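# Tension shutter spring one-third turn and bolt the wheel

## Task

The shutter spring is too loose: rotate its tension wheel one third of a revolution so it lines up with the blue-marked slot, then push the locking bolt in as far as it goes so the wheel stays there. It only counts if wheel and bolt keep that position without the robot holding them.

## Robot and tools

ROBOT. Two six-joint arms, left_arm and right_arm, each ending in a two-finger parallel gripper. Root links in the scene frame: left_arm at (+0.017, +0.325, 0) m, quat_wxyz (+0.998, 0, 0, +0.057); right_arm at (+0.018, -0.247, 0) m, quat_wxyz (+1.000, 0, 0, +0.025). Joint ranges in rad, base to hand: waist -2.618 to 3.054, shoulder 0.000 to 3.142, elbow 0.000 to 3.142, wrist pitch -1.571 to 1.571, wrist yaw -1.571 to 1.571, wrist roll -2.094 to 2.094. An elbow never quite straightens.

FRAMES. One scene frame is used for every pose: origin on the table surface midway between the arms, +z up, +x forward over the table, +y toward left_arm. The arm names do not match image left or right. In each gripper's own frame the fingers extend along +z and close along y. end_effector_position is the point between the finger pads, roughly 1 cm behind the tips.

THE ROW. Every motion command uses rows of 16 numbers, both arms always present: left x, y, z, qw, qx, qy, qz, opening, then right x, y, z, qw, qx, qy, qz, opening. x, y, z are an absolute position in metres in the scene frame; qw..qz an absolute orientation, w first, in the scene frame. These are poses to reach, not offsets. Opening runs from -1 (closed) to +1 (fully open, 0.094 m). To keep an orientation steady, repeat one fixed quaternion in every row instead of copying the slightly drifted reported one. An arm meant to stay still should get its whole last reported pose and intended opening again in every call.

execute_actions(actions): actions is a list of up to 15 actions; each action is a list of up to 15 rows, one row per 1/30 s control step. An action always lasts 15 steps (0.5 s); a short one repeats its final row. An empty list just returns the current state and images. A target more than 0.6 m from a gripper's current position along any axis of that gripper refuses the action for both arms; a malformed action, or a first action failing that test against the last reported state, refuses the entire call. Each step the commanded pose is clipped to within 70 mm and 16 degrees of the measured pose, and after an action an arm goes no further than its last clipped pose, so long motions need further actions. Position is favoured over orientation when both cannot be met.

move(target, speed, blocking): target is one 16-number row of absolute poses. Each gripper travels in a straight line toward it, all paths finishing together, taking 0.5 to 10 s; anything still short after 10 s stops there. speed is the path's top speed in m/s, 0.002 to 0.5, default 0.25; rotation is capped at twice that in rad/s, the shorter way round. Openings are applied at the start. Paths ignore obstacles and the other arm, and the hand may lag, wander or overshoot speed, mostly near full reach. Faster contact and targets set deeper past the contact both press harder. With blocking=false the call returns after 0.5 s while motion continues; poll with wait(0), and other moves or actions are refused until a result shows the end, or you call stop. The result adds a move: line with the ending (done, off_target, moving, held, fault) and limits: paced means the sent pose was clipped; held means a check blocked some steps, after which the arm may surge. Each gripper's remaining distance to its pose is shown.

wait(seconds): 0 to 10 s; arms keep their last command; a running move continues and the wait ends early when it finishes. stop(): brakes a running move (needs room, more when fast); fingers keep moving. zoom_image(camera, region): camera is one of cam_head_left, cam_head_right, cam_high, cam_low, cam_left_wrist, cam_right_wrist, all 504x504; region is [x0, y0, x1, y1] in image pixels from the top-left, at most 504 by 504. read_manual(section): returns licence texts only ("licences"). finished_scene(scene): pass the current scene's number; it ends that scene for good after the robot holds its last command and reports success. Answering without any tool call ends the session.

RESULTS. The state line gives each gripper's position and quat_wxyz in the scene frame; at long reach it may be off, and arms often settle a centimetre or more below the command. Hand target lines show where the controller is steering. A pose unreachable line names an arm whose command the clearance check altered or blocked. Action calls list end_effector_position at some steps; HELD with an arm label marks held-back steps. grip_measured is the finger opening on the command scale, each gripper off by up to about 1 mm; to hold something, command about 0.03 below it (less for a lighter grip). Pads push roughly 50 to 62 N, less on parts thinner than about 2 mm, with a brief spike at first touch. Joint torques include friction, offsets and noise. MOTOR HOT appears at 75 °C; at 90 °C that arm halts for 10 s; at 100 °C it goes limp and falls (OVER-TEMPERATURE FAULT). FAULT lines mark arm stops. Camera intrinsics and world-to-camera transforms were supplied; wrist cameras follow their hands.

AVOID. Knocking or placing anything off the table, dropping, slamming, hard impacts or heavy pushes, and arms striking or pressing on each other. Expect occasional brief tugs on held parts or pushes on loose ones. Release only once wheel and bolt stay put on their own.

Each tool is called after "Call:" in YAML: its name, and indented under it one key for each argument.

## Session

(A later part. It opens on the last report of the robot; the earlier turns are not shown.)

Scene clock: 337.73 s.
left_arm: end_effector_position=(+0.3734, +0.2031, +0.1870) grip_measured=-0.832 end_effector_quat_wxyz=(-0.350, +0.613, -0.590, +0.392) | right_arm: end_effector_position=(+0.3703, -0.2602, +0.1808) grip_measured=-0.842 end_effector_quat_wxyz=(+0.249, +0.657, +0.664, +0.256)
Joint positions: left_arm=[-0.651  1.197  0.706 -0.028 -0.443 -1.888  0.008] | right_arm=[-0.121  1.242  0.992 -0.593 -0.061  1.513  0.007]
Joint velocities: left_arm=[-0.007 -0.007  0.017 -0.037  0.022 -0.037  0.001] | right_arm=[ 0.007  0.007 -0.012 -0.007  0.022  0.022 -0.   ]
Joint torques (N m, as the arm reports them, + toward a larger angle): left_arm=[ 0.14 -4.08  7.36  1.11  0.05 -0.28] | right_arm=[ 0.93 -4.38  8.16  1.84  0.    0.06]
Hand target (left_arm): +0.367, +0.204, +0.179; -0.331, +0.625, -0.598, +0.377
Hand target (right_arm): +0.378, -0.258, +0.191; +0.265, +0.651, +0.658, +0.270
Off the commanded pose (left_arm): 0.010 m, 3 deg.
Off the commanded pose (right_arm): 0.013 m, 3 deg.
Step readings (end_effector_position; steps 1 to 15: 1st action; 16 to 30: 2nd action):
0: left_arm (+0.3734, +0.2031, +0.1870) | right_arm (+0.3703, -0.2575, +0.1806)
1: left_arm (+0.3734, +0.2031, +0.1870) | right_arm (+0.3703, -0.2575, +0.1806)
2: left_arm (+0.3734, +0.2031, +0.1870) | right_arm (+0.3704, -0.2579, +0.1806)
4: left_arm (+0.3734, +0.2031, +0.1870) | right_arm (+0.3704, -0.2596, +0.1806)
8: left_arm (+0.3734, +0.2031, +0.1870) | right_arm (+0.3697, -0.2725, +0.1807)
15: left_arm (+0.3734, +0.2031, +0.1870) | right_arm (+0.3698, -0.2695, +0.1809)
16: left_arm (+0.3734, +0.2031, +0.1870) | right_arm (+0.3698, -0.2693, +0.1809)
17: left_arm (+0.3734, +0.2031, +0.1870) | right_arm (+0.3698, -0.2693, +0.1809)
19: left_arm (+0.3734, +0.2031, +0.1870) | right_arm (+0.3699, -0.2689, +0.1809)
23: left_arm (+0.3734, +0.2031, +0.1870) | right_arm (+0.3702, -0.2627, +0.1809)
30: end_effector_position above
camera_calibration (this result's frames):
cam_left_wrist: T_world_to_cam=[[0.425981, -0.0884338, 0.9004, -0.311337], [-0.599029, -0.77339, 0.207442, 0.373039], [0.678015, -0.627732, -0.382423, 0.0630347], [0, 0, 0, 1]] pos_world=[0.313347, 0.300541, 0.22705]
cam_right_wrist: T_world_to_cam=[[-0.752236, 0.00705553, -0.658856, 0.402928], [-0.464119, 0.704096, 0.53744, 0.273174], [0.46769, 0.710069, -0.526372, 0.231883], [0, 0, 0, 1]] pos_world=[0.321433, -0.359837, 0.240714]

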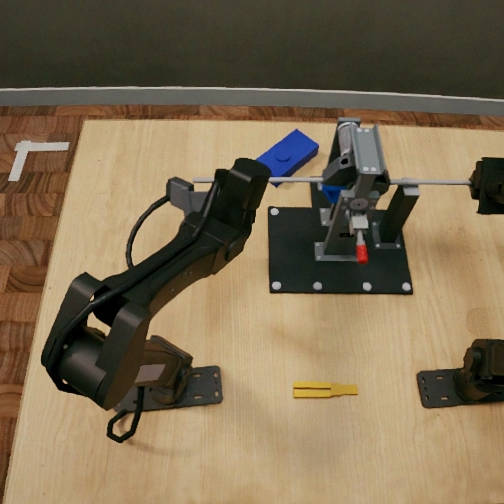

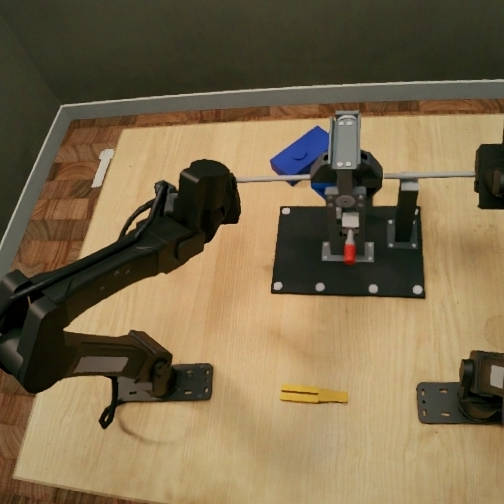

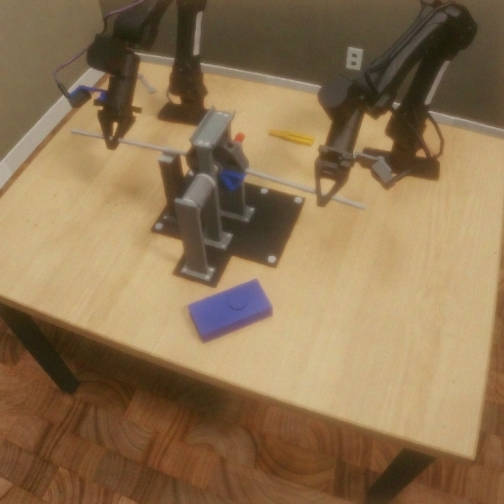

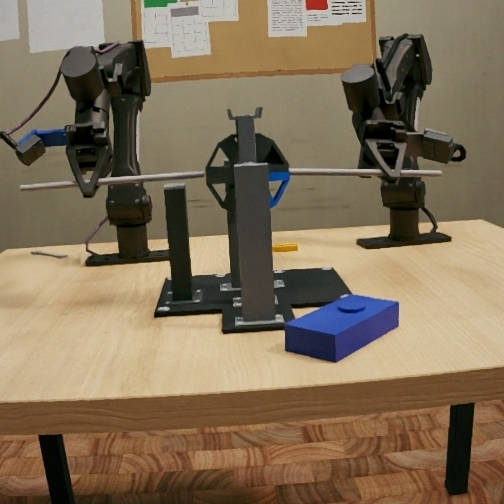

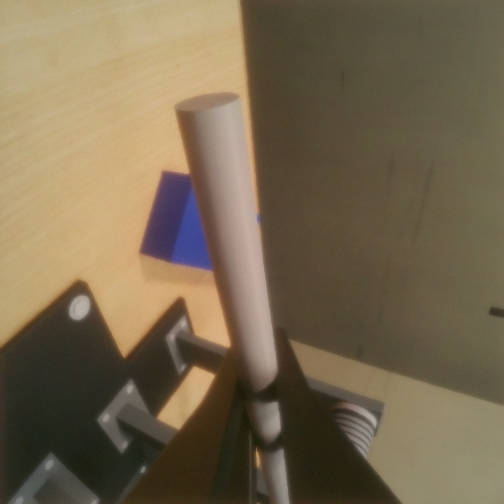

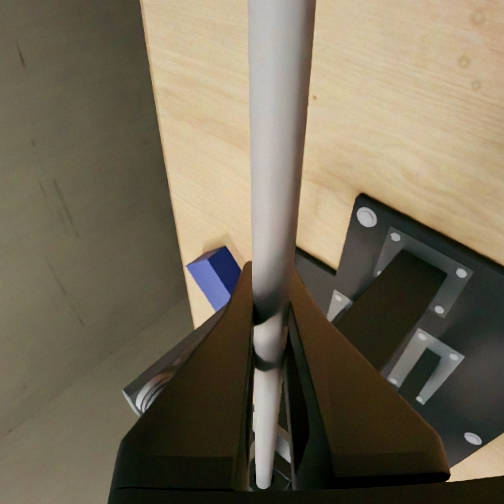

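The tip is now centred and biased on the correct side; pushing in.

Call:
execute_actions:
  actions:
    - [[0.367,0.204,0.179,0.33,-0.625,0.598,-0.376,-0.87,0.378,-0.257,0.191,0.2648,0.6513,0.6579,0.2703,-0.88],[0.367,0.204,0.179,0.33,-0.625,0.598,-0.376,-0.87,0.378,-0.256,0.191,0.2648,0.6513,0.6579,0.2703,-0.88],[0.367,0.204,0.179,0.33,-0.625,0.598,-0.376,-0.87,0.378,-0.255,0.191,0.2648,0.6513,0.6579,0.2703,-0.88],[0.367,0.204,0.179,0.33,-0.625,0.598,-0.376,-0.87,0.378,-0.254,0.191,0.2648,0.6513,0.6579,0.2703,-0.88],[0.367,0.204,0.179,0.33,-0.625,0.598,-0.376,-0.87,0.378,-0.253,0.191,0.2648,0.6513,0.6579,0.2703,-0.88],[0.367,0.204,0.179,0.33,-0.625,0.598,-0.376,-0.87,0.378,-0.252,0.191,0.2648,0.6513,0.6579,0.2703,-0.88]]
    - [[0.367,0.204,0.179,0.33,-0.625,0.598,-0.376,-0.87,0.378,-0.251,0.191,0.2648,0.6513,0.6579,0.2703,-0.88],[0.367,0.204,0.179,0.33,-0.625,0.598,-0.376,-0.87,0.378,-0.250,0.191,0.2648,0.6513,0.6579,0.2703,-0.88],[0.367,0.204,0.179,0.33,-0.625,0.598,-0.376,-0.87,0.378,-0.249,0.191,0.2648,0.6513,0.6579,0.2703,-0.88],[0.367,0.204,0.179,0.33,-0.625,0.598,-0.376,-0.87,0.378,-0.248,0.191,0.2648,0.6513,0.6579,0.2703,-0.88],[0.367,0.204,0.179,0.33,-0.625,0.598,-0.376,-0.87,0.378,-0.247,0.191,0.2648,0.6513,0.6579,0.2703,-0.88],[0.367,0.204,0.179,0.33,-0.625,0.598,-0.376,-0.87,0.378,-0.246,0.191,0.2648,0.6513,0.6579,0.2703,-0.88]]

Scene clock: 347.30 s.
left_arm: end_effector_position=(+0.3734, +0.2031, +0.1870) grip_measured=-0.832 end_effector_quat_wxyz=(-0.350, +0.613, -0.590, +0.392) | right_arm: end_effector_position=(+0.3707, -0.2493, +0.1807) grip_measured=-0.842 end_effector_quat_wxyz=(+0.250, +0.657, +0.664, +0.254)
Joint positions: left_arm=[-0.651  1.197  0.706 -0.028 -0.443 -1.888  0.008] | right_arm=[-0.072  1.242  0.992 -0.592 -0.023  1.548  0.007]
Joint velocities: left_arm=[ 0.002 -0.012  0.007  0.007 -0.022 -0.081  0.001] | right_arm=[-0.007 -0.012 -0.007  0.051 -0.037 -0.037  0.   ]
Joint torques (N m, as the arm reports them, + toward a larger angle): left_arm=[ 0.16 -4.11  7.4   1.1   0.04 -0.29] | right_arm=[ 0.97 -4.5   8.02  1.85  0.04  0.08]
Hand target (left_arm): +0.367, +0.204, +0.179; -0.331, +0.625, -0.598, +0.377
Hand target (right_arm): +0.378, -0.246, +0.191; +0.264, +0.651, +0.658, +0.271
Off the commanded pose (left_arm): 0.010 m, 3 deg.
Off the commanded pose (right_arm): 0.013 m, 3 deg.
Step readings (end_effector_position; steps 1 to 15: 1st action; 16 to 30: 2nd action):
0: left_arm (+0.3734, +0.2031, +0.1870) | right_arm (+0.3703, -0.2607, +0.1808)
1: left_arm (+0.3734, +0.2031, +0.1870) | right_arm (+0.3703, -0.2607, +0.1808)
2: left_arm (+0.3734, +0.2031, +0.1870) | right_arm (+0.3703, -0.2607, +0.1808)
4: left_arm (+0.3734, +0.2031, +0.1870) | right_arm (+0.3704, -0.2593, +0.1808)
8: left_arm (+0.3734, +0.2031, +0.1870) | right_arm (+0.3705, -0.2566, +0.1807)
15: left_arm (+0.3734, +0.2031, +0.1870) | right_arm (+0.3705, -0.2553, +0.1807)
16: left_arm (+0.3734, +0.2031, +0.1870) | right_arm (+0.3705, -0.2553, +0.1807)
17: left_arm (+0.3734, +0.2031, +0.1870) | right_arm (+0.3705, -0.2553, +0.1807)
19: left_arm (+0.3734, +0.2031, +0.1870) | right_arm (+0.3705, -0.2539, +0.1807)
23: left_arm (+0.3734, +0.2031, +0.1870) | right_arm (+0.3707, -0.2493, +0.1807)
30: end_effector_position above
camera_calibration (this result's frames):
cam_left_wrist: T_world_to_cam=[[0.425981, -0.0884338, 0.9004, -0.311337], [-0.599029, -0.77339, 0.207442, 0.373039], [0.678015, -0.627732, -0.382423, 0.0630347], [0, 0, 0, 1]] pos_world=[0.313347, 0.300541, 0.22705]
cam_right_wrist: T_world_to_cam=[[-0.752835, 0.00567388, -0.658185, 0.402865], [-0.46246, 0.706996, 0.535058, 0.266243], [0.46837, 0.707195, -0.529627, 0.223496], [0, 0, 0, 1]] pos_world=[0.321738, -0.348574, 0.241074]

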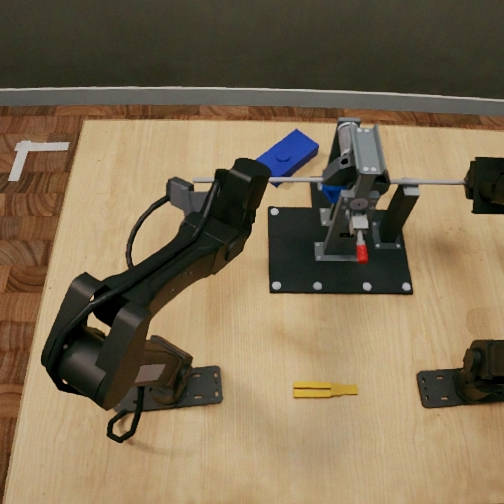

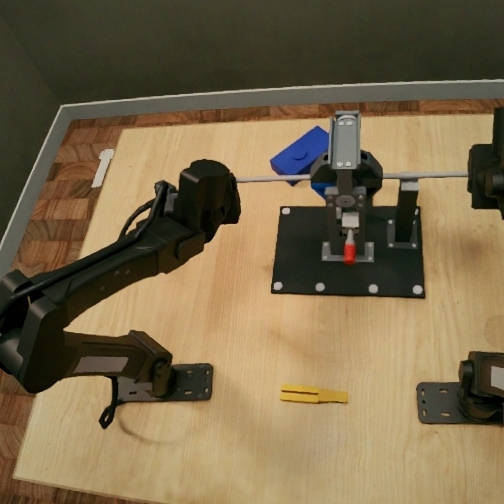

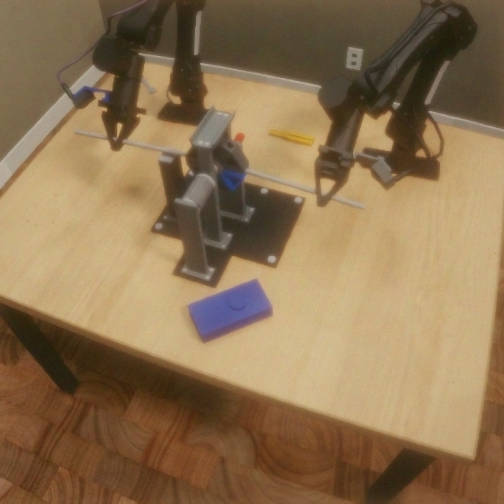

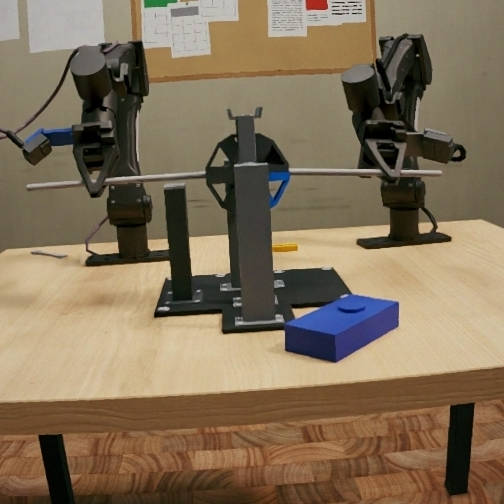

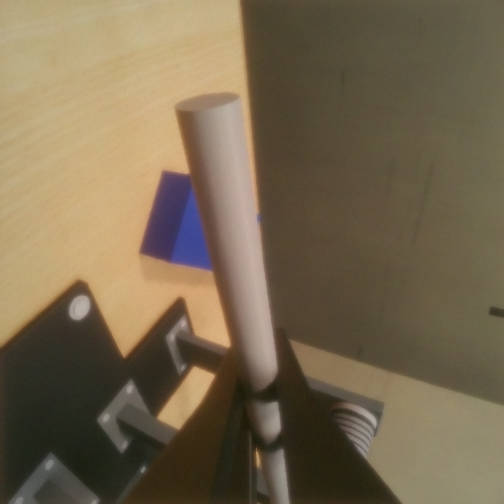

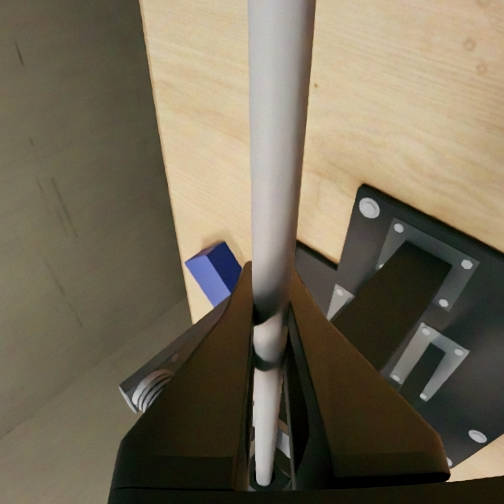

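Call:
execute_actions:
  actions: []

Scene clock: 359.40 s.
left_arm: end_effector_position=(+0.3734, +0.2031, +0.1870) grip_measured=-0.832 end_effector_quat_wxyz=(-0.350, +0.613, -0.590, +0.392) | right_arm: end_effector_position=(+0.3707, -0.2495, +0.1807) grip_measured=-0.842 end_effector_quat_wxyz=(+0.250, +0.658, +0.663, +0.254)
Joint positions: left_arm=[-0.651  1.197  0.706 -0.028 -0.443 -1.888  0.008] | right_arm=[-0.072  1.242  0.992 -0.592 -0.022  1.549  0.007]
Joint velocities: left_arm=[-0.012 -0.012 -0.007  0.051 -0.022  0.051  0.002] | right_arm=[-0.002 -0.002 -0.012 -0.007  0.081 -0.007 -0.   ]
Joint torques (N m, as the arm reports them, + toward a larger angle): left_arm=[ 0.17 -4.08  7.42  1.11  0.05 -0.29] | right_arm=[ 1.04 -4.51  8.03  1.83  0.01  0.12]
Hand target (left_arm): +0.367, +0.204, +0.179; -0.331, +0.625, -0.598, +0.377
Hand target (right_arm): +0.378, -0.246, +0.191; +0.265, +0.651, +0.658, +0.270
Off the commanded pose (left_arm): 0.010 m, 3 deg.
Off the commanded pose (right_arm): 0.013 m, 3 deg.
camera_calibration (this result's frames):
cam_left_wrist: T_world_to_cam=[[0.425981, -0.0884338, 0.9004, -0.311337], [-0.599029, -0.77339, 0.207442, 0.373039], [0.678015, -0.627732, -0.382423, 0.0630347], [0, 0, 0, 1]] pos_world=[0.313347, 0.300541, 0.22705]
cam_right_wrist: T_world_to_cam=[[-0.752843, 0.00644924, -0.658169, 0.403056], [-0.461505, 0.707796, 0.534826, 0.266276], [0.469298, 0.706388, -0.529882, 0.22314], [0, 0, 0, 1]] pos_world=[0.321606, -0.348692, 0.241106]

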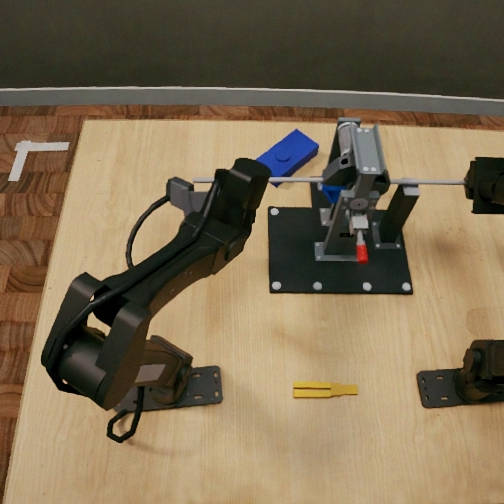

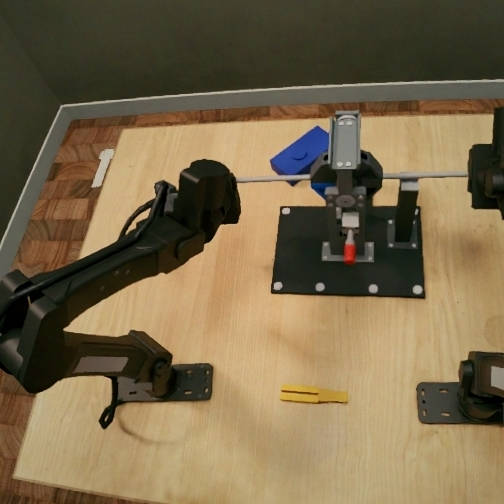

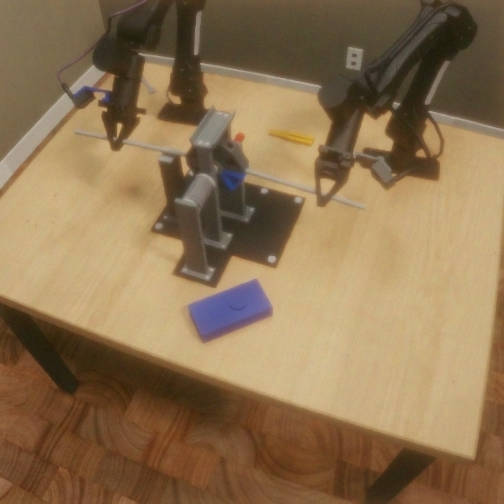

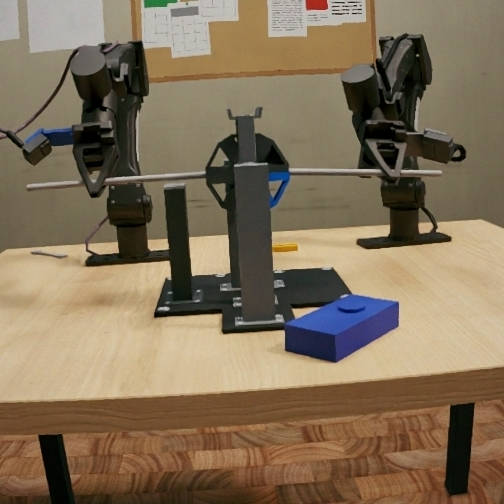

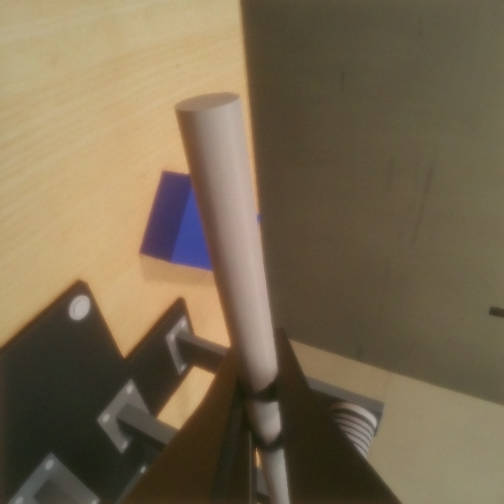

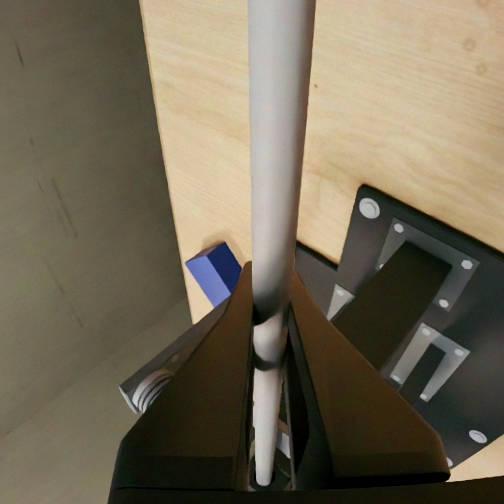

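Call:
execute_actions:
  actions:
    - [[0.367,0.204,0.179,0.33,-0.625,0.598,-0.376,-0.87,0.378,-0.241,0.195,0.2648,0.6513,0.6579,0.2703,-0.88]]
    - [[0.367,0.204,0.179,0.33,-0.625,0.598,-0.376,-0.87,0.378,-0.236,0.198,0.2648,0.6513,0.6579,0.2703,-0.88]]
    - [[0.367,0.204,0.179,0.33,-0.625,0.598,-0.376,-0.87,0.378,-0.231,0.201,0.268,0.652,0.655,0.2703,-0.88]]

Scene clock: 364.23 s.
left_arm: end_effector_position=(+0.3733, +0.2032, +0.1869) grip_measured=-0.832 end_effector_quat_wxyz=(-0.350, +0.614, -0.590, +0.392) | right_arm: end_effector_position=(+0.3689, -0.2347, +0.1793) grip_measured=-0.842 end_effector_quat_wxyz=(+0.249, +0.661, +0.663, +0.250)
Joint positions: left_arm=[-0.651  1.197  0.706 -0.029 -0.443 -1.888  0.008] | right_arm=[-0.004  1.242  0.992 -0.601  0.029  1.603  0.007]
Joint velocities: left_arm=[ 0.027  0.002  0.027  0.022 -0.022 -0.022 -0.   ] | right_arm=[ 0.017 -0.012 -0.012  0.022  0.007 -0.037 -0.   ]
Joint torques (N m, as the arm reports them, + toward a larger angle): left_arm=[ 0.2  -4.09  7.37  1.1   0.05 -0.28] | right_arm=[ 1.05 -4.65 10.5   1.63  0.05  0.04]
Hand target (left_arm): +0.367, +0.204, +0.179; -0.331, +0.625, -0.598, +0.377
Hand target (right_arm): +0.378, -0.231, +0.201; +0.268, +0.652, +0.655, +0.271
Off the commanded pose (left_arm): 0.010 m, 3 deg.
Off the commanded pose (right_arm): 0.024 m, 3 deg.
Step readings (end_effector_position; steps 1 to 15: 1st action; 16 to 30: 2nd action; 31 to 45: 3rd action):
0: left_arm (+0.3734, +0.2031, +0.1870) | right_arm (+0.3707, -0.2495, +0.1807)
1: left_arm (+0.3734, +0.2031, +0.1870) | right_arm (+0.3707, -0.2491, +0.1807)
2: left_arm (+0.3734, +0.2031, +0.1870) | right_arm (+0.3707, -0.2479, +0.1807)
4: left_arm (+0.3734, +0.2031, +0.1870) | right_arm (+0.3707, -0.2447, +0.1807)
8: left_arm (+0.3734, +0.2031, +0.1870) | right_arm (+0.3707, -0.2441, +0.1807)
15: left_arm (+0.3734, +0.2031, +0.1870) | right_arm (+0.3707, -0.2444, +0.1807)
16: left_arm (+0.3734, +0.2031, +0.1870) | right_arm (+0.3706, -0.2441, +0.1806)
17: left_arm (+0.3734, +0.2031, +0.1870) | right_arm (+0.3704, -0.2429, +0.1804)
19: left_arm (+0.3734, +0.2031, +0.1870) | right_arm (+0.3702, -0.2399, +0.1803)
23: left_arm (+0.3734, +0.2031, +0.1870) | right_arm (+0.3701, -0.2393, +0.1802)
30: left_arm (+0.3734, +0.2031, +0.1870) | right_arm (+0.3698, -0.2395, +0.1799)
31: left_arm (+0.3734, +0.2031, +0.1870) | right_arm (+0.3697, -0.2392, +0.1799)
32: left_arm (+0.3734, +0.2031, +0.1870) | right_arm (+0.3696, -0.2380, +0.1798)
34: left_arm (+0.3733, +0.2032, +0.1869) | right_arm (+0.3694, -0.2348, +0.1797)
38: left_arm (+0.3733, +0.2032, +0.1869) | right_arm (+0.3692, -0.2344, +0.1796)
45: end_effector_position above
camera_calibration (this result's frames):
cam_left_wrist: T_world_to_cam=[[0.426276, -0.0886096, 0.900243, -0.311295], [-0.598961, -0.77343, 0.207488, 0.373024], [0.67789, -0.627658, -0.382768, 0.0631412], [0, 0, 0, 1]] pos_world=[0.313322, 0.300556, 0.227012]
cam_right_wrist: T_world_to_cam=[[-0.758388, 0.00978721, -0.65173, 0.402298], [-0.452283, 0.712093, 0.536995, 0.252956], [0.469348, 0.702017, -0.535616, 0.212828], [0, 0, 0, 1]] pos_world=[0.319615, -0.333474, 0.240347]

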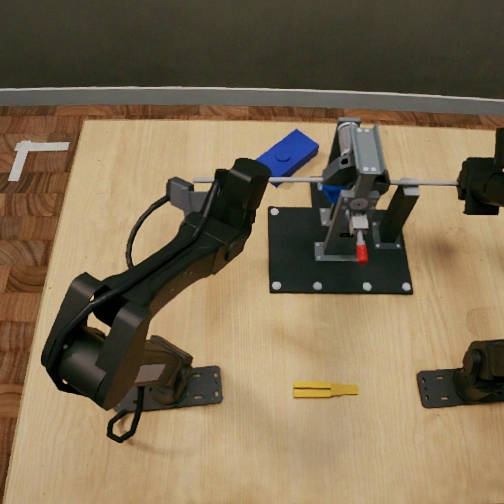

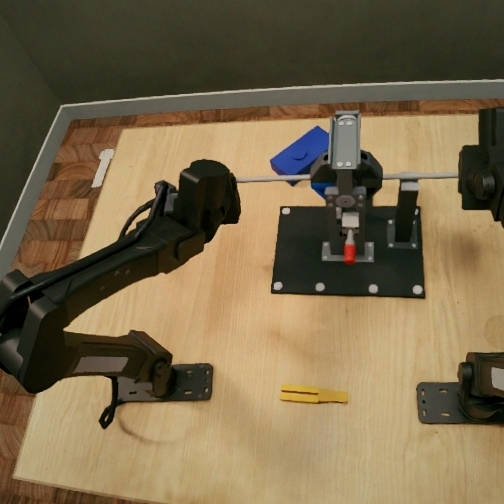

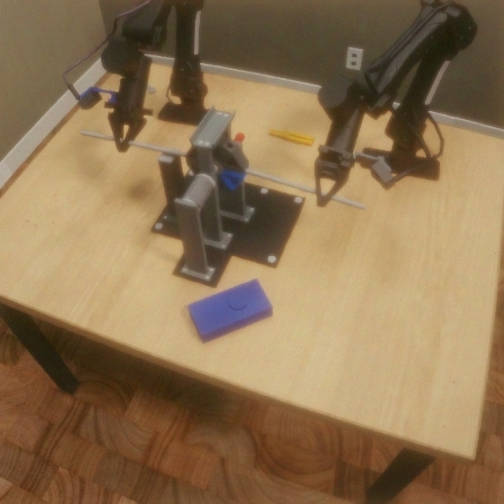

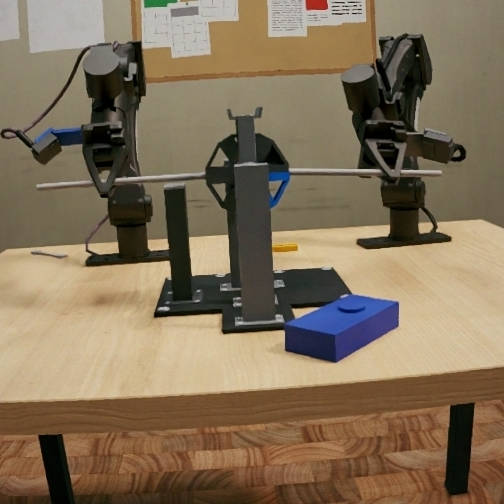

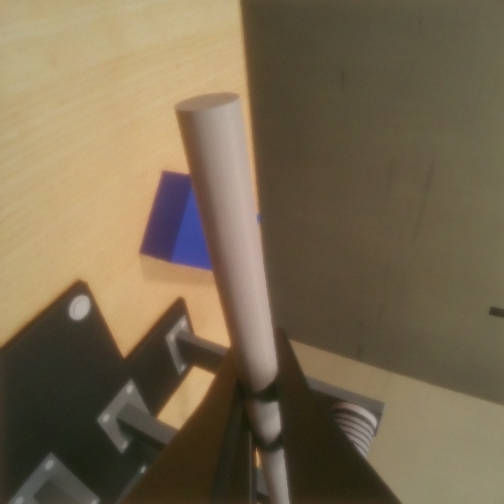

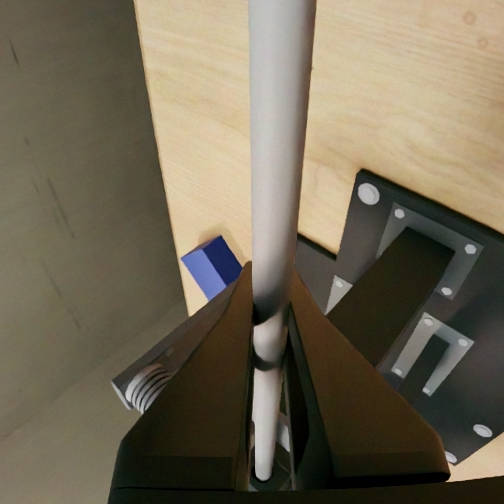

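Sliding in well; continuing.

Call:
execute_actions:
  actions:
    - [[0.367,0.204,0.179,0.33,-0.625,0.598,-0.376,-0.87,0.378,-0.226,0.197,0.268,0.652,0.655,0.2703,-0.88]]
    - [[0.367,0.204,0.179,0.33,-0.625,0.598,-0.376,-0.87,0.378,-0.221,0.197,0.268,0.652,0.655,0.2703,-0.88]]
    - [[0.367,0.204,0.179,0.33,-0.625,0.598,-0.376,-0.87,0.378,-0.216,0.197,0.268,0.652,0.655,0.2703,-0.88]]
    - [[0.367,0.204,0.179,0.33,-0.625,0.598,-0.376,-0.87,0.378,-0.211,0.197,0.268,0.652,0.655,0.2703,-0.88]]

Scene clock: 370.80 s.
left_arm: end_effector_position=(+0.3733, +0.2032, +0.1869) grip_measured=-0.832 end_effector_quat_wxyz=(-0.350, +0.614, -0.590, +0.392) | right_arm: end_effector_position=(+0.3682, -0.2161, +0.1803) grip_measured=-0.842 end_effector_quat_wxyz=(+0.253, +0.661, +0.661, +0.250)
Joint positions: left_arm=[-0.651  1.197  0.706 -0.029 -0.443 -1.888  0.008] | right_arm=[ 0.08   1.242  0.992 -0.597  0.09   1.666  0.007]
Joint velocities: left_arm=[-0.012 -0.012  0.007  0.095  0.051 -0.066 -0.   ] | right_arm=[-0.042  0.012 -0.007 -0.037  0.022 -0.022 -0.001]
Joint torques (N m, as the arm reports them, + toward a larger angle): left_arm=[ 0.17 -4.12  7.43  1.11  0.04 -0.28] | right_arm=[ 1.12 -3.97  9.82  1.73  0.08  0.04]
Hand target (left_arm): +0.367, +0.204, +0.179; -0.331, +0.625, -0.598, +0.377
Hand target (right_arm): +0.378, -0.211, +0.197; +0.268, +0.652, +0.655, +0.271
Off the commanded pose (left_arm): 0.010 m, 3 deg.
Off the commanded pose (right_arm): 0.020 m, 3 deg.
Step readings (end_effector_position; steps 1 to 15: 1st action; 16 to 30: 2nd action; 31 to 45: 3rd action; 46 to 60: 4th action):
0: left_arm (+0.3733, +0.2032, +0.1869) | right_arm (+0.3687, -0.2348, +0.1792)
1: left_arm (+0.3733, +0.2032, +0.1869) | right_arm (+0.3687, -0.2345, +0.1792)
2: left_arm (+0.3733, +0.2032, +0.1869) | right_arm (+0.3687, -0.2333, +0.1792)
4: left_arm (+0.3733, +0.2032, +0.1869) | right_arm (+0.3687, -0.2304, +0.1794)
8: left_arm (+0.3733, +0.2032, +0.1869) | right_arm (+0.3687, -0.2299, +0.1794)
15: left_arm (+0.3733, +0.2032, +0.1869) | right_arm (+0.3687, -0.2299, +0.1794)
16: left_arm (+0.3733, +0.2032, +0.1869) | right_arm (+0.3687, -0.2296, +0.1795)
17: left_arm (+0.3733, +0.2032, +0.1869) | right_arm (+0.3686, -0.2285, +0.1795)
19: left_arm (+0.3733, +0.2032, +0.1869) | right_arm (+0.3685, -0.2257, +0.1796)
23: left_arm (+0.3733, +0.2032, +0.1869) | right_arm (+0.3686, -0.2253, +0.1797)
30: left_arm (+0.3733, +0.2032, +0.1869) | right_arm (+0.3686, -0.2254, +0.1797)
31: left_arm (+0.3733, +0.2032, +0.1869) | right_arm (+0.3686, -0.2250, +0.1797)
32: left_arm (+0.3733, +0.2032, +0.1869) | right_arm (+0.3685, -0.2238, +0.1797)
34: left_arm (+0.3733, +0.2032, +0.1869) | right_arm (+0.3683, -0.2210, +0.1798)
38: left_arm (+0.3733, +0.2032, +0.1869) | right_arm (+0.3684, -0.2206, +0.1799)
45: left_arm (+0.3733, +0.2032, +0.1869) | right_arm (+0.3684, -0.2207, +0.1799)
46: left_arm (+0.3733, +0.2032, +0.1869) | right_arm (+0.3683, -0.2203, +0.1800)
47: left_arm (+0.3733, +0.2032, +0.1869) | right_arm (+0.3682, -0.2190, +0.1800)
49: left_arm (+0.3733, +0.2032, +0.1869) | right_arm (+0.3681, -0.2164, +0.1802)
53: left_arm (+0.3733, +0.2032, +0.1869) | right_arm (+0.3682, -0.2160, +0.1803)
60: end_effector_position above
camera_calibration (this result's frames):
cam_left_wrist: T_world_to_cam=[[0.426276, -0.0886096, 0.900243, -0.311295], [-0.598961, -0.77343, 0.207488, 0.373024], [0.67789, -0.627658, -0.382768, 0.0631412], [0, 0, 0, 1]] pos_world=[0.313322, 0.300556, 0.227012]
cam_right_wrist: T_world_to_cam=[[-0.753675, 0.0100942, -0.65717, 0.401542], [-0.453557, 0.715654, 0.531155, 0.241155], [0.475667, 0.698382, -0.534792, 0.197362], [0, 0, 0, 1]] pos_world=[0.318131, -0.314471, 0.241338]

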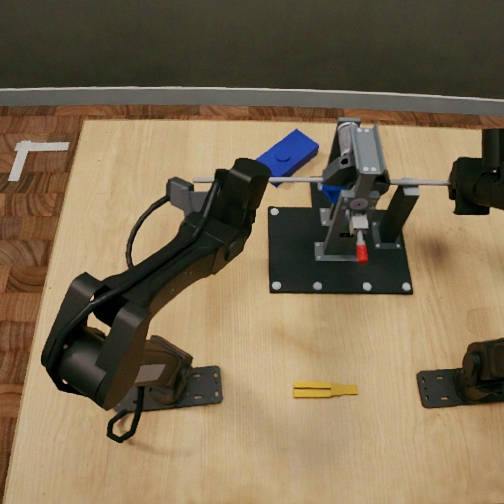

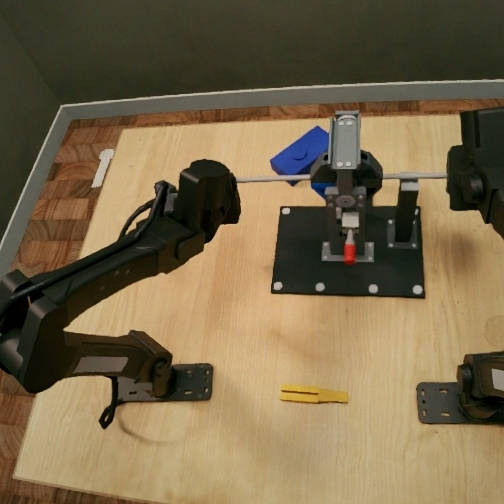

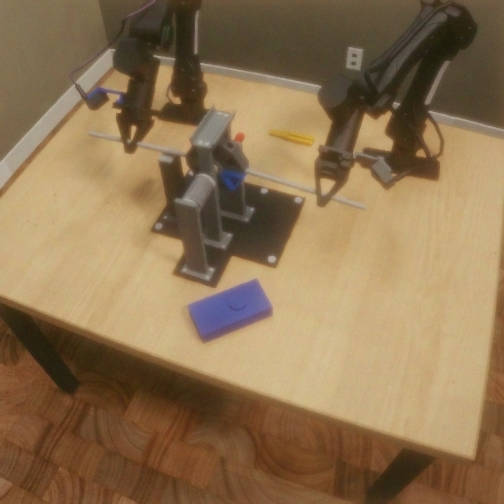

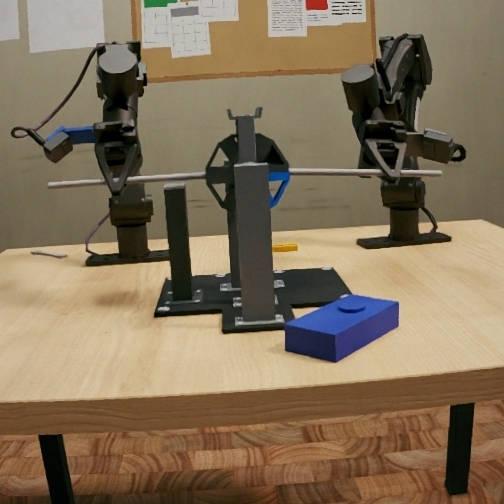

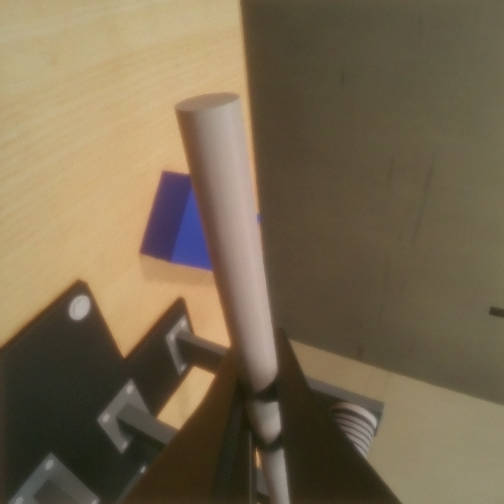

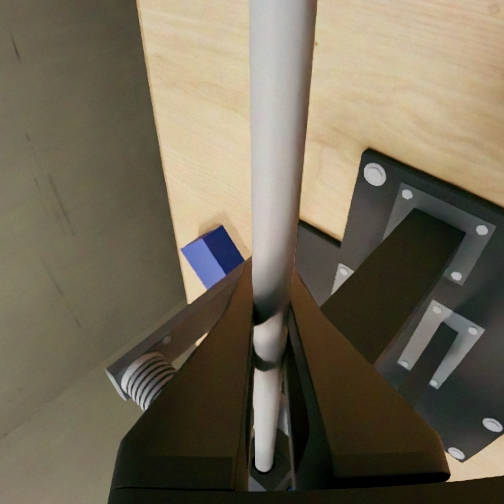

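Call:
execute_actions:
  actions:
    - [[0.369,0.204,0.186,0.33,-0.625,0.598,-0.376,-0.87,0.378,-0.211,0.197,0.268,0.652,0.655,0.2703,-0.88]]
    - [[0.371,0.204,0.193,0.33,-0.625,0.598,-0.376,-0.87,0.378,-0.211,0.197,0.268,0.652,0.655,0.2703,-0.88]]
    - [[0.373,0.204,0.200,0.33,-0.625,0.598,-0.376,-0.87,0.378,-0.211,0.197,0.268,0.652,0.655,0.2703,-0.88]]
    - [[0.373,0.204,0.205,0.33,-0.625,0.598,-0.376,-0.87,0.378,-0.211,0.197,0.268,0.652,0.655,0.2703,-0.88]]

Scene clock: 380.70 s.
left_arm: end_effector_position=(+0.3724, +0.2038, +0.1995) grip_measured=-0.832 end_effector_quat_wxyz=(+0.347, -0.610, +0.610, -0.367) | right_arm: end_effector_position=(+0.3677, -0.2164, +0.1769) grip_measured=-0.842 end_effector_quat_wxyz=(+0.249, +0.664, +0.661, +0.246)
Joint positions: left_arm=[-0.647  1.197  0.799 -0.173 -0.435 -1.864  0.008] | right_arm=[ 0.08   1.25   0.992 -0.603  0.091  1.672  0.007]
Joint velocities: left_arm=[-0.002 -0.012  0.012 -0.051  0.007 -0.095  0.   ] | right_arm=[ 0.012  0.007 -0.002  0.037 -0.007 -0.037 -0.   ]
Joint torques (N m, as the arm reports them, + toward a larger angle): left_arm=[ 0.82 -4.07  8.25  1.48  0.07 -0.41] | right_arm=[ 1.17 -4.68  9.87  1.75  0.08 -0.03]
Hand target (left_arm): +0.373, +0.204, +0.205; -0.331, +0.625, -0.598, +0.377
Hand target (right_arm): +0.377, -0.211, +0.197; +0.268, +0.653, +0.655, +0.271
Off the commanded pose (left_arm): 0.006 m, 3 deg.
Off the commanded pose (right_arm): 0.023 m, 4 deg.
Step readings (end_effector_position; steps 1 to 15: 1st action; 16 to 30: 2nd action; 31 to 45: 3rd action; 46 to 60: 4th action):
0: left_arm (+0.3733, +0.2032, +0.1869) | right_arm (+0.3682, -0.2161, +0.1803)
1: left_arm (+0.3734, +0.2031, +0.1875) | right_arm (+0.3682, -0.2161, +0.1803)
2: left_arm (+0.3734, +0.2031, +0.1884) | right_arm (+0.3682, -0.2161, +0.1803)
4: left_arm (+0.3735, +0.2033, +0.1900) | right_arm (+0.3682, -0.2161, +0.1803)
8: left_arm (+0.3734, +0.2034, +0.1905) | right_arm (+0.3682, -0.2161, +0.1803)
15: left_arm (+0.3734, +0.2034, +0.1907) | right_arm (+0.3682, -0.2161, +0.1803)
16: left_arm (+0.3734, +0.2035, +0.1912) | right_arm (+0.3682, -0.2161, +0.1803)
17: left_arm (+0.3735, +0.2035, +0.1922) | right_arm (+0.3682, -0.2161, +0.1803)
19: left_arm (+0.3736, +0.2036, +0.1940) | right_arm (+0.3682, -0.2163, +0.1800)
23: left_arm (+0.3735, +0.2037, +0.1946) | right_arm (+0.3683, -0.2163, +0.1791)
30: left_arm (+0.3734, +0.2037, +0.1947) | right_arm (+0.3683, -0.2163, +0.1791)
31: left_arm (+0.3735, +0.2037, +0.1954) | right_arm (+0.3683, -0.2163, +0.1791)
32: left_arm (+0.3736, +0.2038, +0.1964) | right_arm (+0.3683, -0.2163, +0.1791)
34: left_arm (+0.3736, +0.2039, +0.1980) | right_arm (+0.3680, -0.2163, +0.1782)
38: left_arm (+0.3734, +0.2037, +0.1983) | right_arm (+0.3681, -0.2163, +0.1779)
45: left_arm (+0.3733, +0.2038, +0.1984) | right_arm (+0.3681, -0.2163, +0.1779)
46: left_arm (+0.3732, +0.2038, +0.1986) | right_arm (+0.3681, -0.2163, +0.1779)
47: left_arm (+0.3730, +0.2038, +0.1989) | right_arm (+0.3680, -0.2163, +0.1778)
49: left_arm (+0.3727, +0.2037, +0.1992) | right_arm (+0.3677, -0.2164, +0.1773)
53: left_arm (+0.3725, +0.2038, +0.1995) | right_arm (+0.3677, -0.2164, +0.1770)
60: end_effector_position above
camera_calibration (this result's frames):
cam_left_wrist: T_world_to_cam=[[0.465019, -0.133821, 0.875128, -0.322411], [-0.601002, -0.773542, 0.201069, 0.372383], [0.650041, -0.619455, -0.440139, 0.089141], [0, 0, 0, 1]] pos_world=[0.315785, 0.300127, 0.246511]
cam_right_wrist: T_world_to_cam=[[-0.761905, 0.0151094, -0.647512, 0.401333], [-0.442937, 0.717247, 0.537925, 0.23815], [0.472554, 0.696655, -0.539782, 0.197649], [0, 0, 0, 1]] pos_world=[0.317863, -0.31457, 0.238448]

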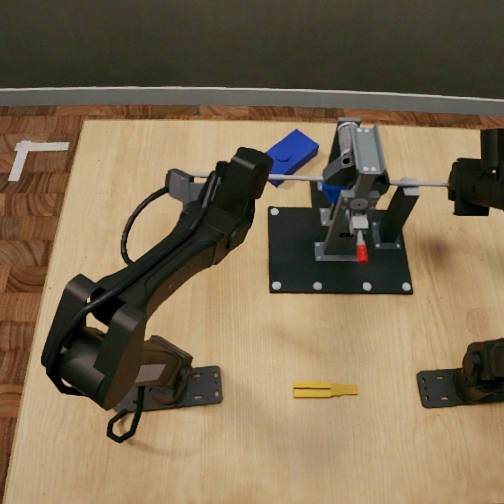

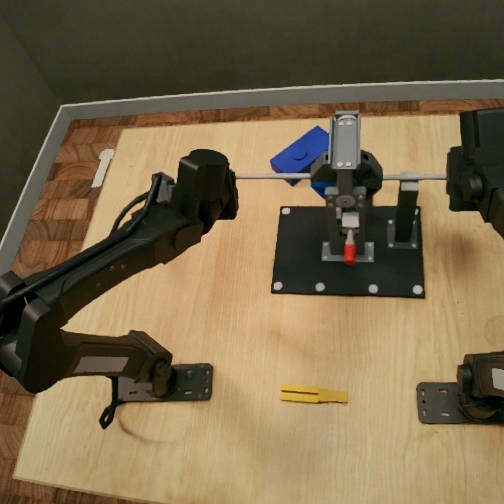

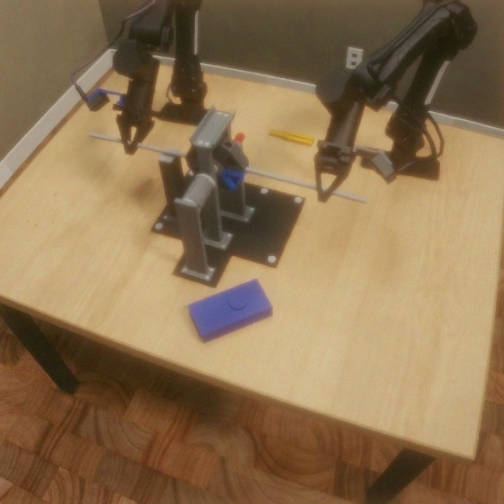

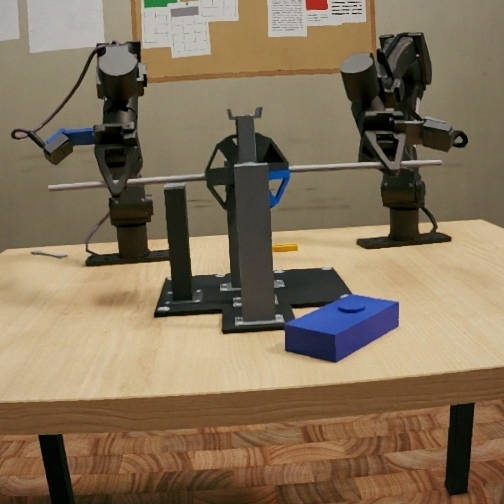

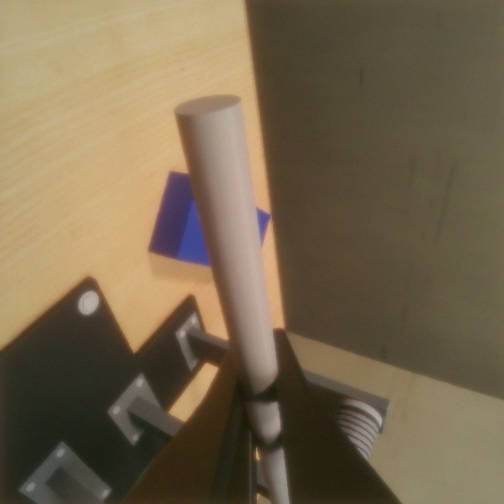

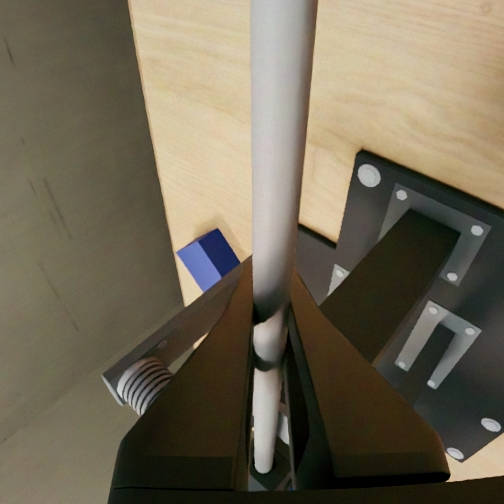

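Call:
execute_actions:
  actions:
    - [[0.373,0.212,0.206,0.347,-0.61,0.61,-0.367,-0.87,0.378,-0.211,0.197,0.268,0.652,0.655,0.2703,-0.88]]
    - [[0.373,0.222,0.206,0.347,-0.61,0.61,-0.367,-0.87,0.378,-0.211,0.197,0.268,0.652,0.655,0.2703,-0.88]]
    - [[0.373,0.232,0.207,0.347,-0.61,0.61,-0.367,-0.87,0.378,-0.211,0.197,0.268,0.652,0.655,0.2703,-0.88]]
    - [[0.373,0.242,0.207,0.347,-0.61,0.61,-0.367,-0.87,0.378,-0.211,0.197,0.268,0.652,0.655,0.2703,-0.88]]
    - [[0.373,0.252,0.208,0.347,-0.61,0.61,-0.367,-0.87,0.378,-0.211,0.197,0.268,0.652,0.655,0.2703,-0.88]]
    - [[0.373,0.264,0.208,0.347,-0.61,0.61,-0.367,-0.87,0.378,-0.211,0.197,0.268,0.652,0.655,0.2703,-0.88]]
    - [[0.373,0.278,0.208,0.347,-0.61,0.61,-0.367,-0.87,0.378,-0.211,0.197,0.268,0.652,0.655,0.2703,-0.88]]

Scene clock: 391.70 s.
left_arm: end_effector_position=(+0.3713, +0.2777, +0.1945) grip_measured=-0.833 end_effector_quat_wxyz=(+0.336, -0.619, +0.619, -0.347) | right_arm: end_effector_position=(+0.3652, -0.2162, +0.1714) grip_measured=-0.842 end_effector_quat_wxyz=(+0.239, +0.673, +0.657, +0.240)
Joint positions: left_arm=[-0.336  1.093  0.752 -0.231 -0.174 -1.7    0.008] | right_arm=[ 0.08   1.259  0.992 -0.618  0.088  1.693  0.007]
Joint velocities: left_arm=[-0.002  0.012  0.012  0.022 -0.022 -0.051 -0.001] | right_arm=[ 0.007 -0.007 -0.017  0.037 -0.007 -0.11  -0.001]
Joint torques (N m, as the arm reports them, + toward a larger angle): left_arm=[ 0.34 -5.07  6.41  2.1  -0.04  0.08] | right_arm=[ 1.09 -5.65  9.91  1.88  0.1  -0.28]
Hand target (left_arm): +0.372, +0.278, +0.208; -0.348, +0.610, -0.610, +0.366
Hand target (right_arm): +0.377, -0.211, +0.197; +0.268, +0.653, +0.655, +0.271
Off the commanded pose (left_arm): 0.014 m, 3 deg.
Off the commanded pose (right_arm): 0.029 m, 5 deg.
Step readings (end_effector_position; steps 1 to 15: 1st action; 16 to 30: 2nd action; 31 to 45: 3rd action; 46 to 60: 4th action; 61 to 75: 5th action; 76 to 90: 6th action; 91 to 105: 7th action):
0: left_arm (+0.3724, +0.2038, +0.1995) | right_arm (+0.3677, -0.2164, +0.1769)
1: left_arm (+0.3726, +0.2043, +0.1994) | right_arm (+0.3677, -0.2164, +0.1769)
2: left_arm (+0.3731, +0.2041, +0.1995) | right_arm (+0.3677, -0.2164, +0.1769)
4: left_arm (+0.3736, +0.2040, +0.1996) | right_arm (+0.3675, -0.2164, +0.1768)
8: left_arm (+0.3738, +0.2039, +0.2003) | right_arm (+0.3673, -0.2164, +0.1766)
15: left_arm (+0.3737, +0.2039, +0.2007) | right_arm (+0.3668, -0.2164, +0.1762)
16: left_arm (+0.3739, +0.2044, +0.2012) | right_arm (+0.3667, -0.2164, +0.1761)
17: left_arm (+0.3741, +0.2050, +0.2016) | right_arm (+0.3665, -0.2163, +0.1757)
19: left_arm (+0.3742, +0.2062, +0.2028) | right_arm (+0.3664, -0.2163, +0.1742)
23: left_arm (+0.3742, +0.2059, +0.2034) | right_arm (+0.3661, -0.2163, +0.1734)
30: left_arm (+0.3743, +0.2059, +0.2033) | right_arm (+0.3661, -0.2163, +0.1734)
31: left_arm (+0.3744, +0.2064, +0.2039) | right_arm (+0.3661, -0.2163, +0.1734)
32: left_arm (+0.3745, +0.2086, +0.2040) | right_arm (+0.3658, -0.2162, +0.1732)
34: left_arm (+0.3745, +0.2149, +0.2036) | right_arm (+0.3652, -0.2162, +0.1717)
38: left_arm (+0.3735, +0.2210, +0.2012) | right_arm (+0.3652, -0.2162, +0.1714)
45: left_arm (+0.3732, +0.2221, +0.2006) | right_arm (+0.3652, -0.2162, +0.1714)
46: left_arm (+0.3730, +0.2227, +0.2004) | right_arm (+0.3652, -0.2162, +0.1714)
47: left_arm (+0.3729, +0.2256, +0.1998) | right_arm (+0.3652, -0.2162, +0.1714)
49: left_arm (+0.3725, +0.2326, +0.1982) | right_arm (+0.3652, -0.2162, +0.1714)
53: left_arm (+0.3722, +0.2356, +0.1974) | right_arm (+0.3652, -0.2162, +0.1714)
60: left_arm (+0.3722, +0.2354, +0.1974) | right_arm (+0.3652, -0.2162, +0.1714)
61: left_arm (+0.3724, +0.2361, +0.1978) | right_arm (+0.3652, -0.2162, +0.1714)
62: left_arm (+0.3727, +0.2385, +0.1981) | right_arm (+0.3652, -0.2162, +0.1714)
64: left_arm (+0.3726, +0.2445, +0.1987) | right_arm (+0.3652, -0.2162, +0.1714)
68: left_arm (+0.3728, +0.2479, +0.1992) | right_arm (+0.3652, -0.2162, +0.1714)
75: left_arm (+0.3727, +0.2481, +0.1990) | right_arm (+0.3652, -0.2162, +0.1714)
76: left_arm (+0.3726, +0.2489, +0.1985) | right_arm (+0.3652, -0.2162, +0.1714)
77: left_arm (+0.3724, +0.2521, +0.1978) | right_arm (+0.3652, -0.2162, +0.1714)
79: left_arm (+0.3720, +0.2609, +0.1958) | right_arm (+0.3652, -0.2162, +0.1714)
83: left_arm (+0.3714, +0.2649, +0.1934) | right_arm (+0.3652, -0.2162, +0.1714)
90: left_arm (+0.3712, +0.2632, +0.1932) | right_arm (+0.3652, -0.2162, +0.1714)
91: left_arm (+0.3712, +0.2640, +0.1933) | right_arm (+0.3652, -0.2162, +0.1714)
92: left_arm (+0.3712, +0.2672, +0.1932) | right_arm (+0.3652, -0.2162, +0.1714)
94: left_arm (+0.3713, +0.2765, +0.1939) | right_arm (+0.3652, -0.2162, +0.1714)
98: left_arm (+0.3715, +0.2800, +0.1947) | right_arm (+0.3652, -0.2162, +0.1714)
105: end_effector_position above
camera_calibration (this result's frames):
cam_left_wrist: T_world_to_cam=[[0.509297, -0.139711, 0.849175, -0.317386], [-0.584982, -0.779921, 0.222528, 0.421586], [0.6312, -0.610085, -0.47894, 0.145403], [0, 0, 0, 1]] pos_world=[0.316485, 0.373169, 0.245341]
cam_right_wrist: T_world_to_cam=[[-0.777123, 0.0340271, -0.628429, 0.402318], [-0.419508, 0.716341, 0.557556, 0.227747], [0.469141, 0.696921, -0.54241, 0.197424], [0, 0, 0, 1]] pos_world=[0.315573, -0.314423, 0.232931]

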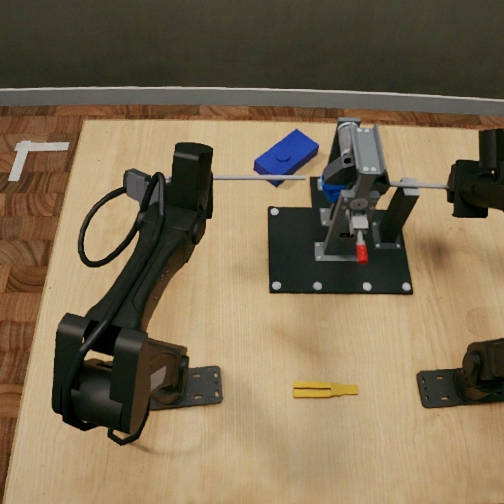

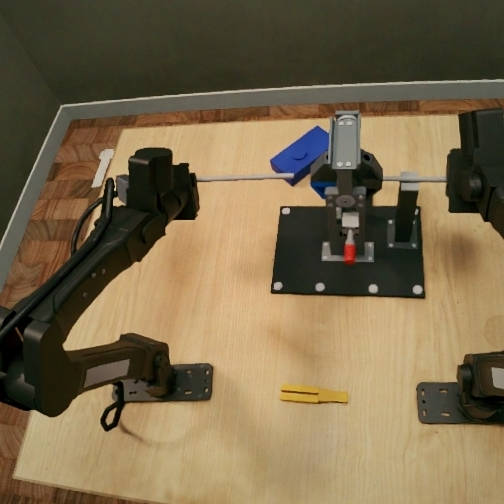

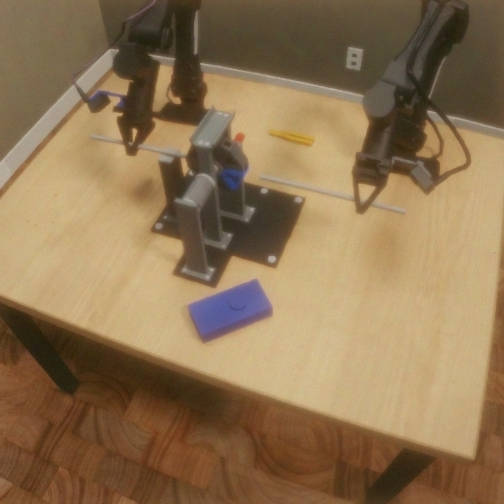

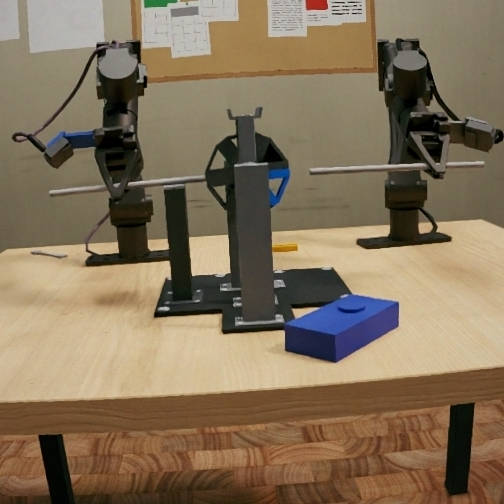

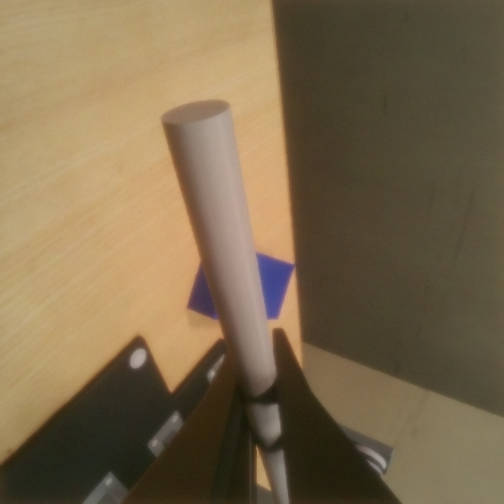

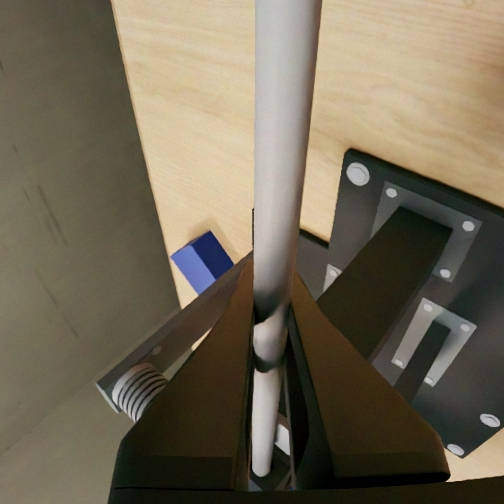

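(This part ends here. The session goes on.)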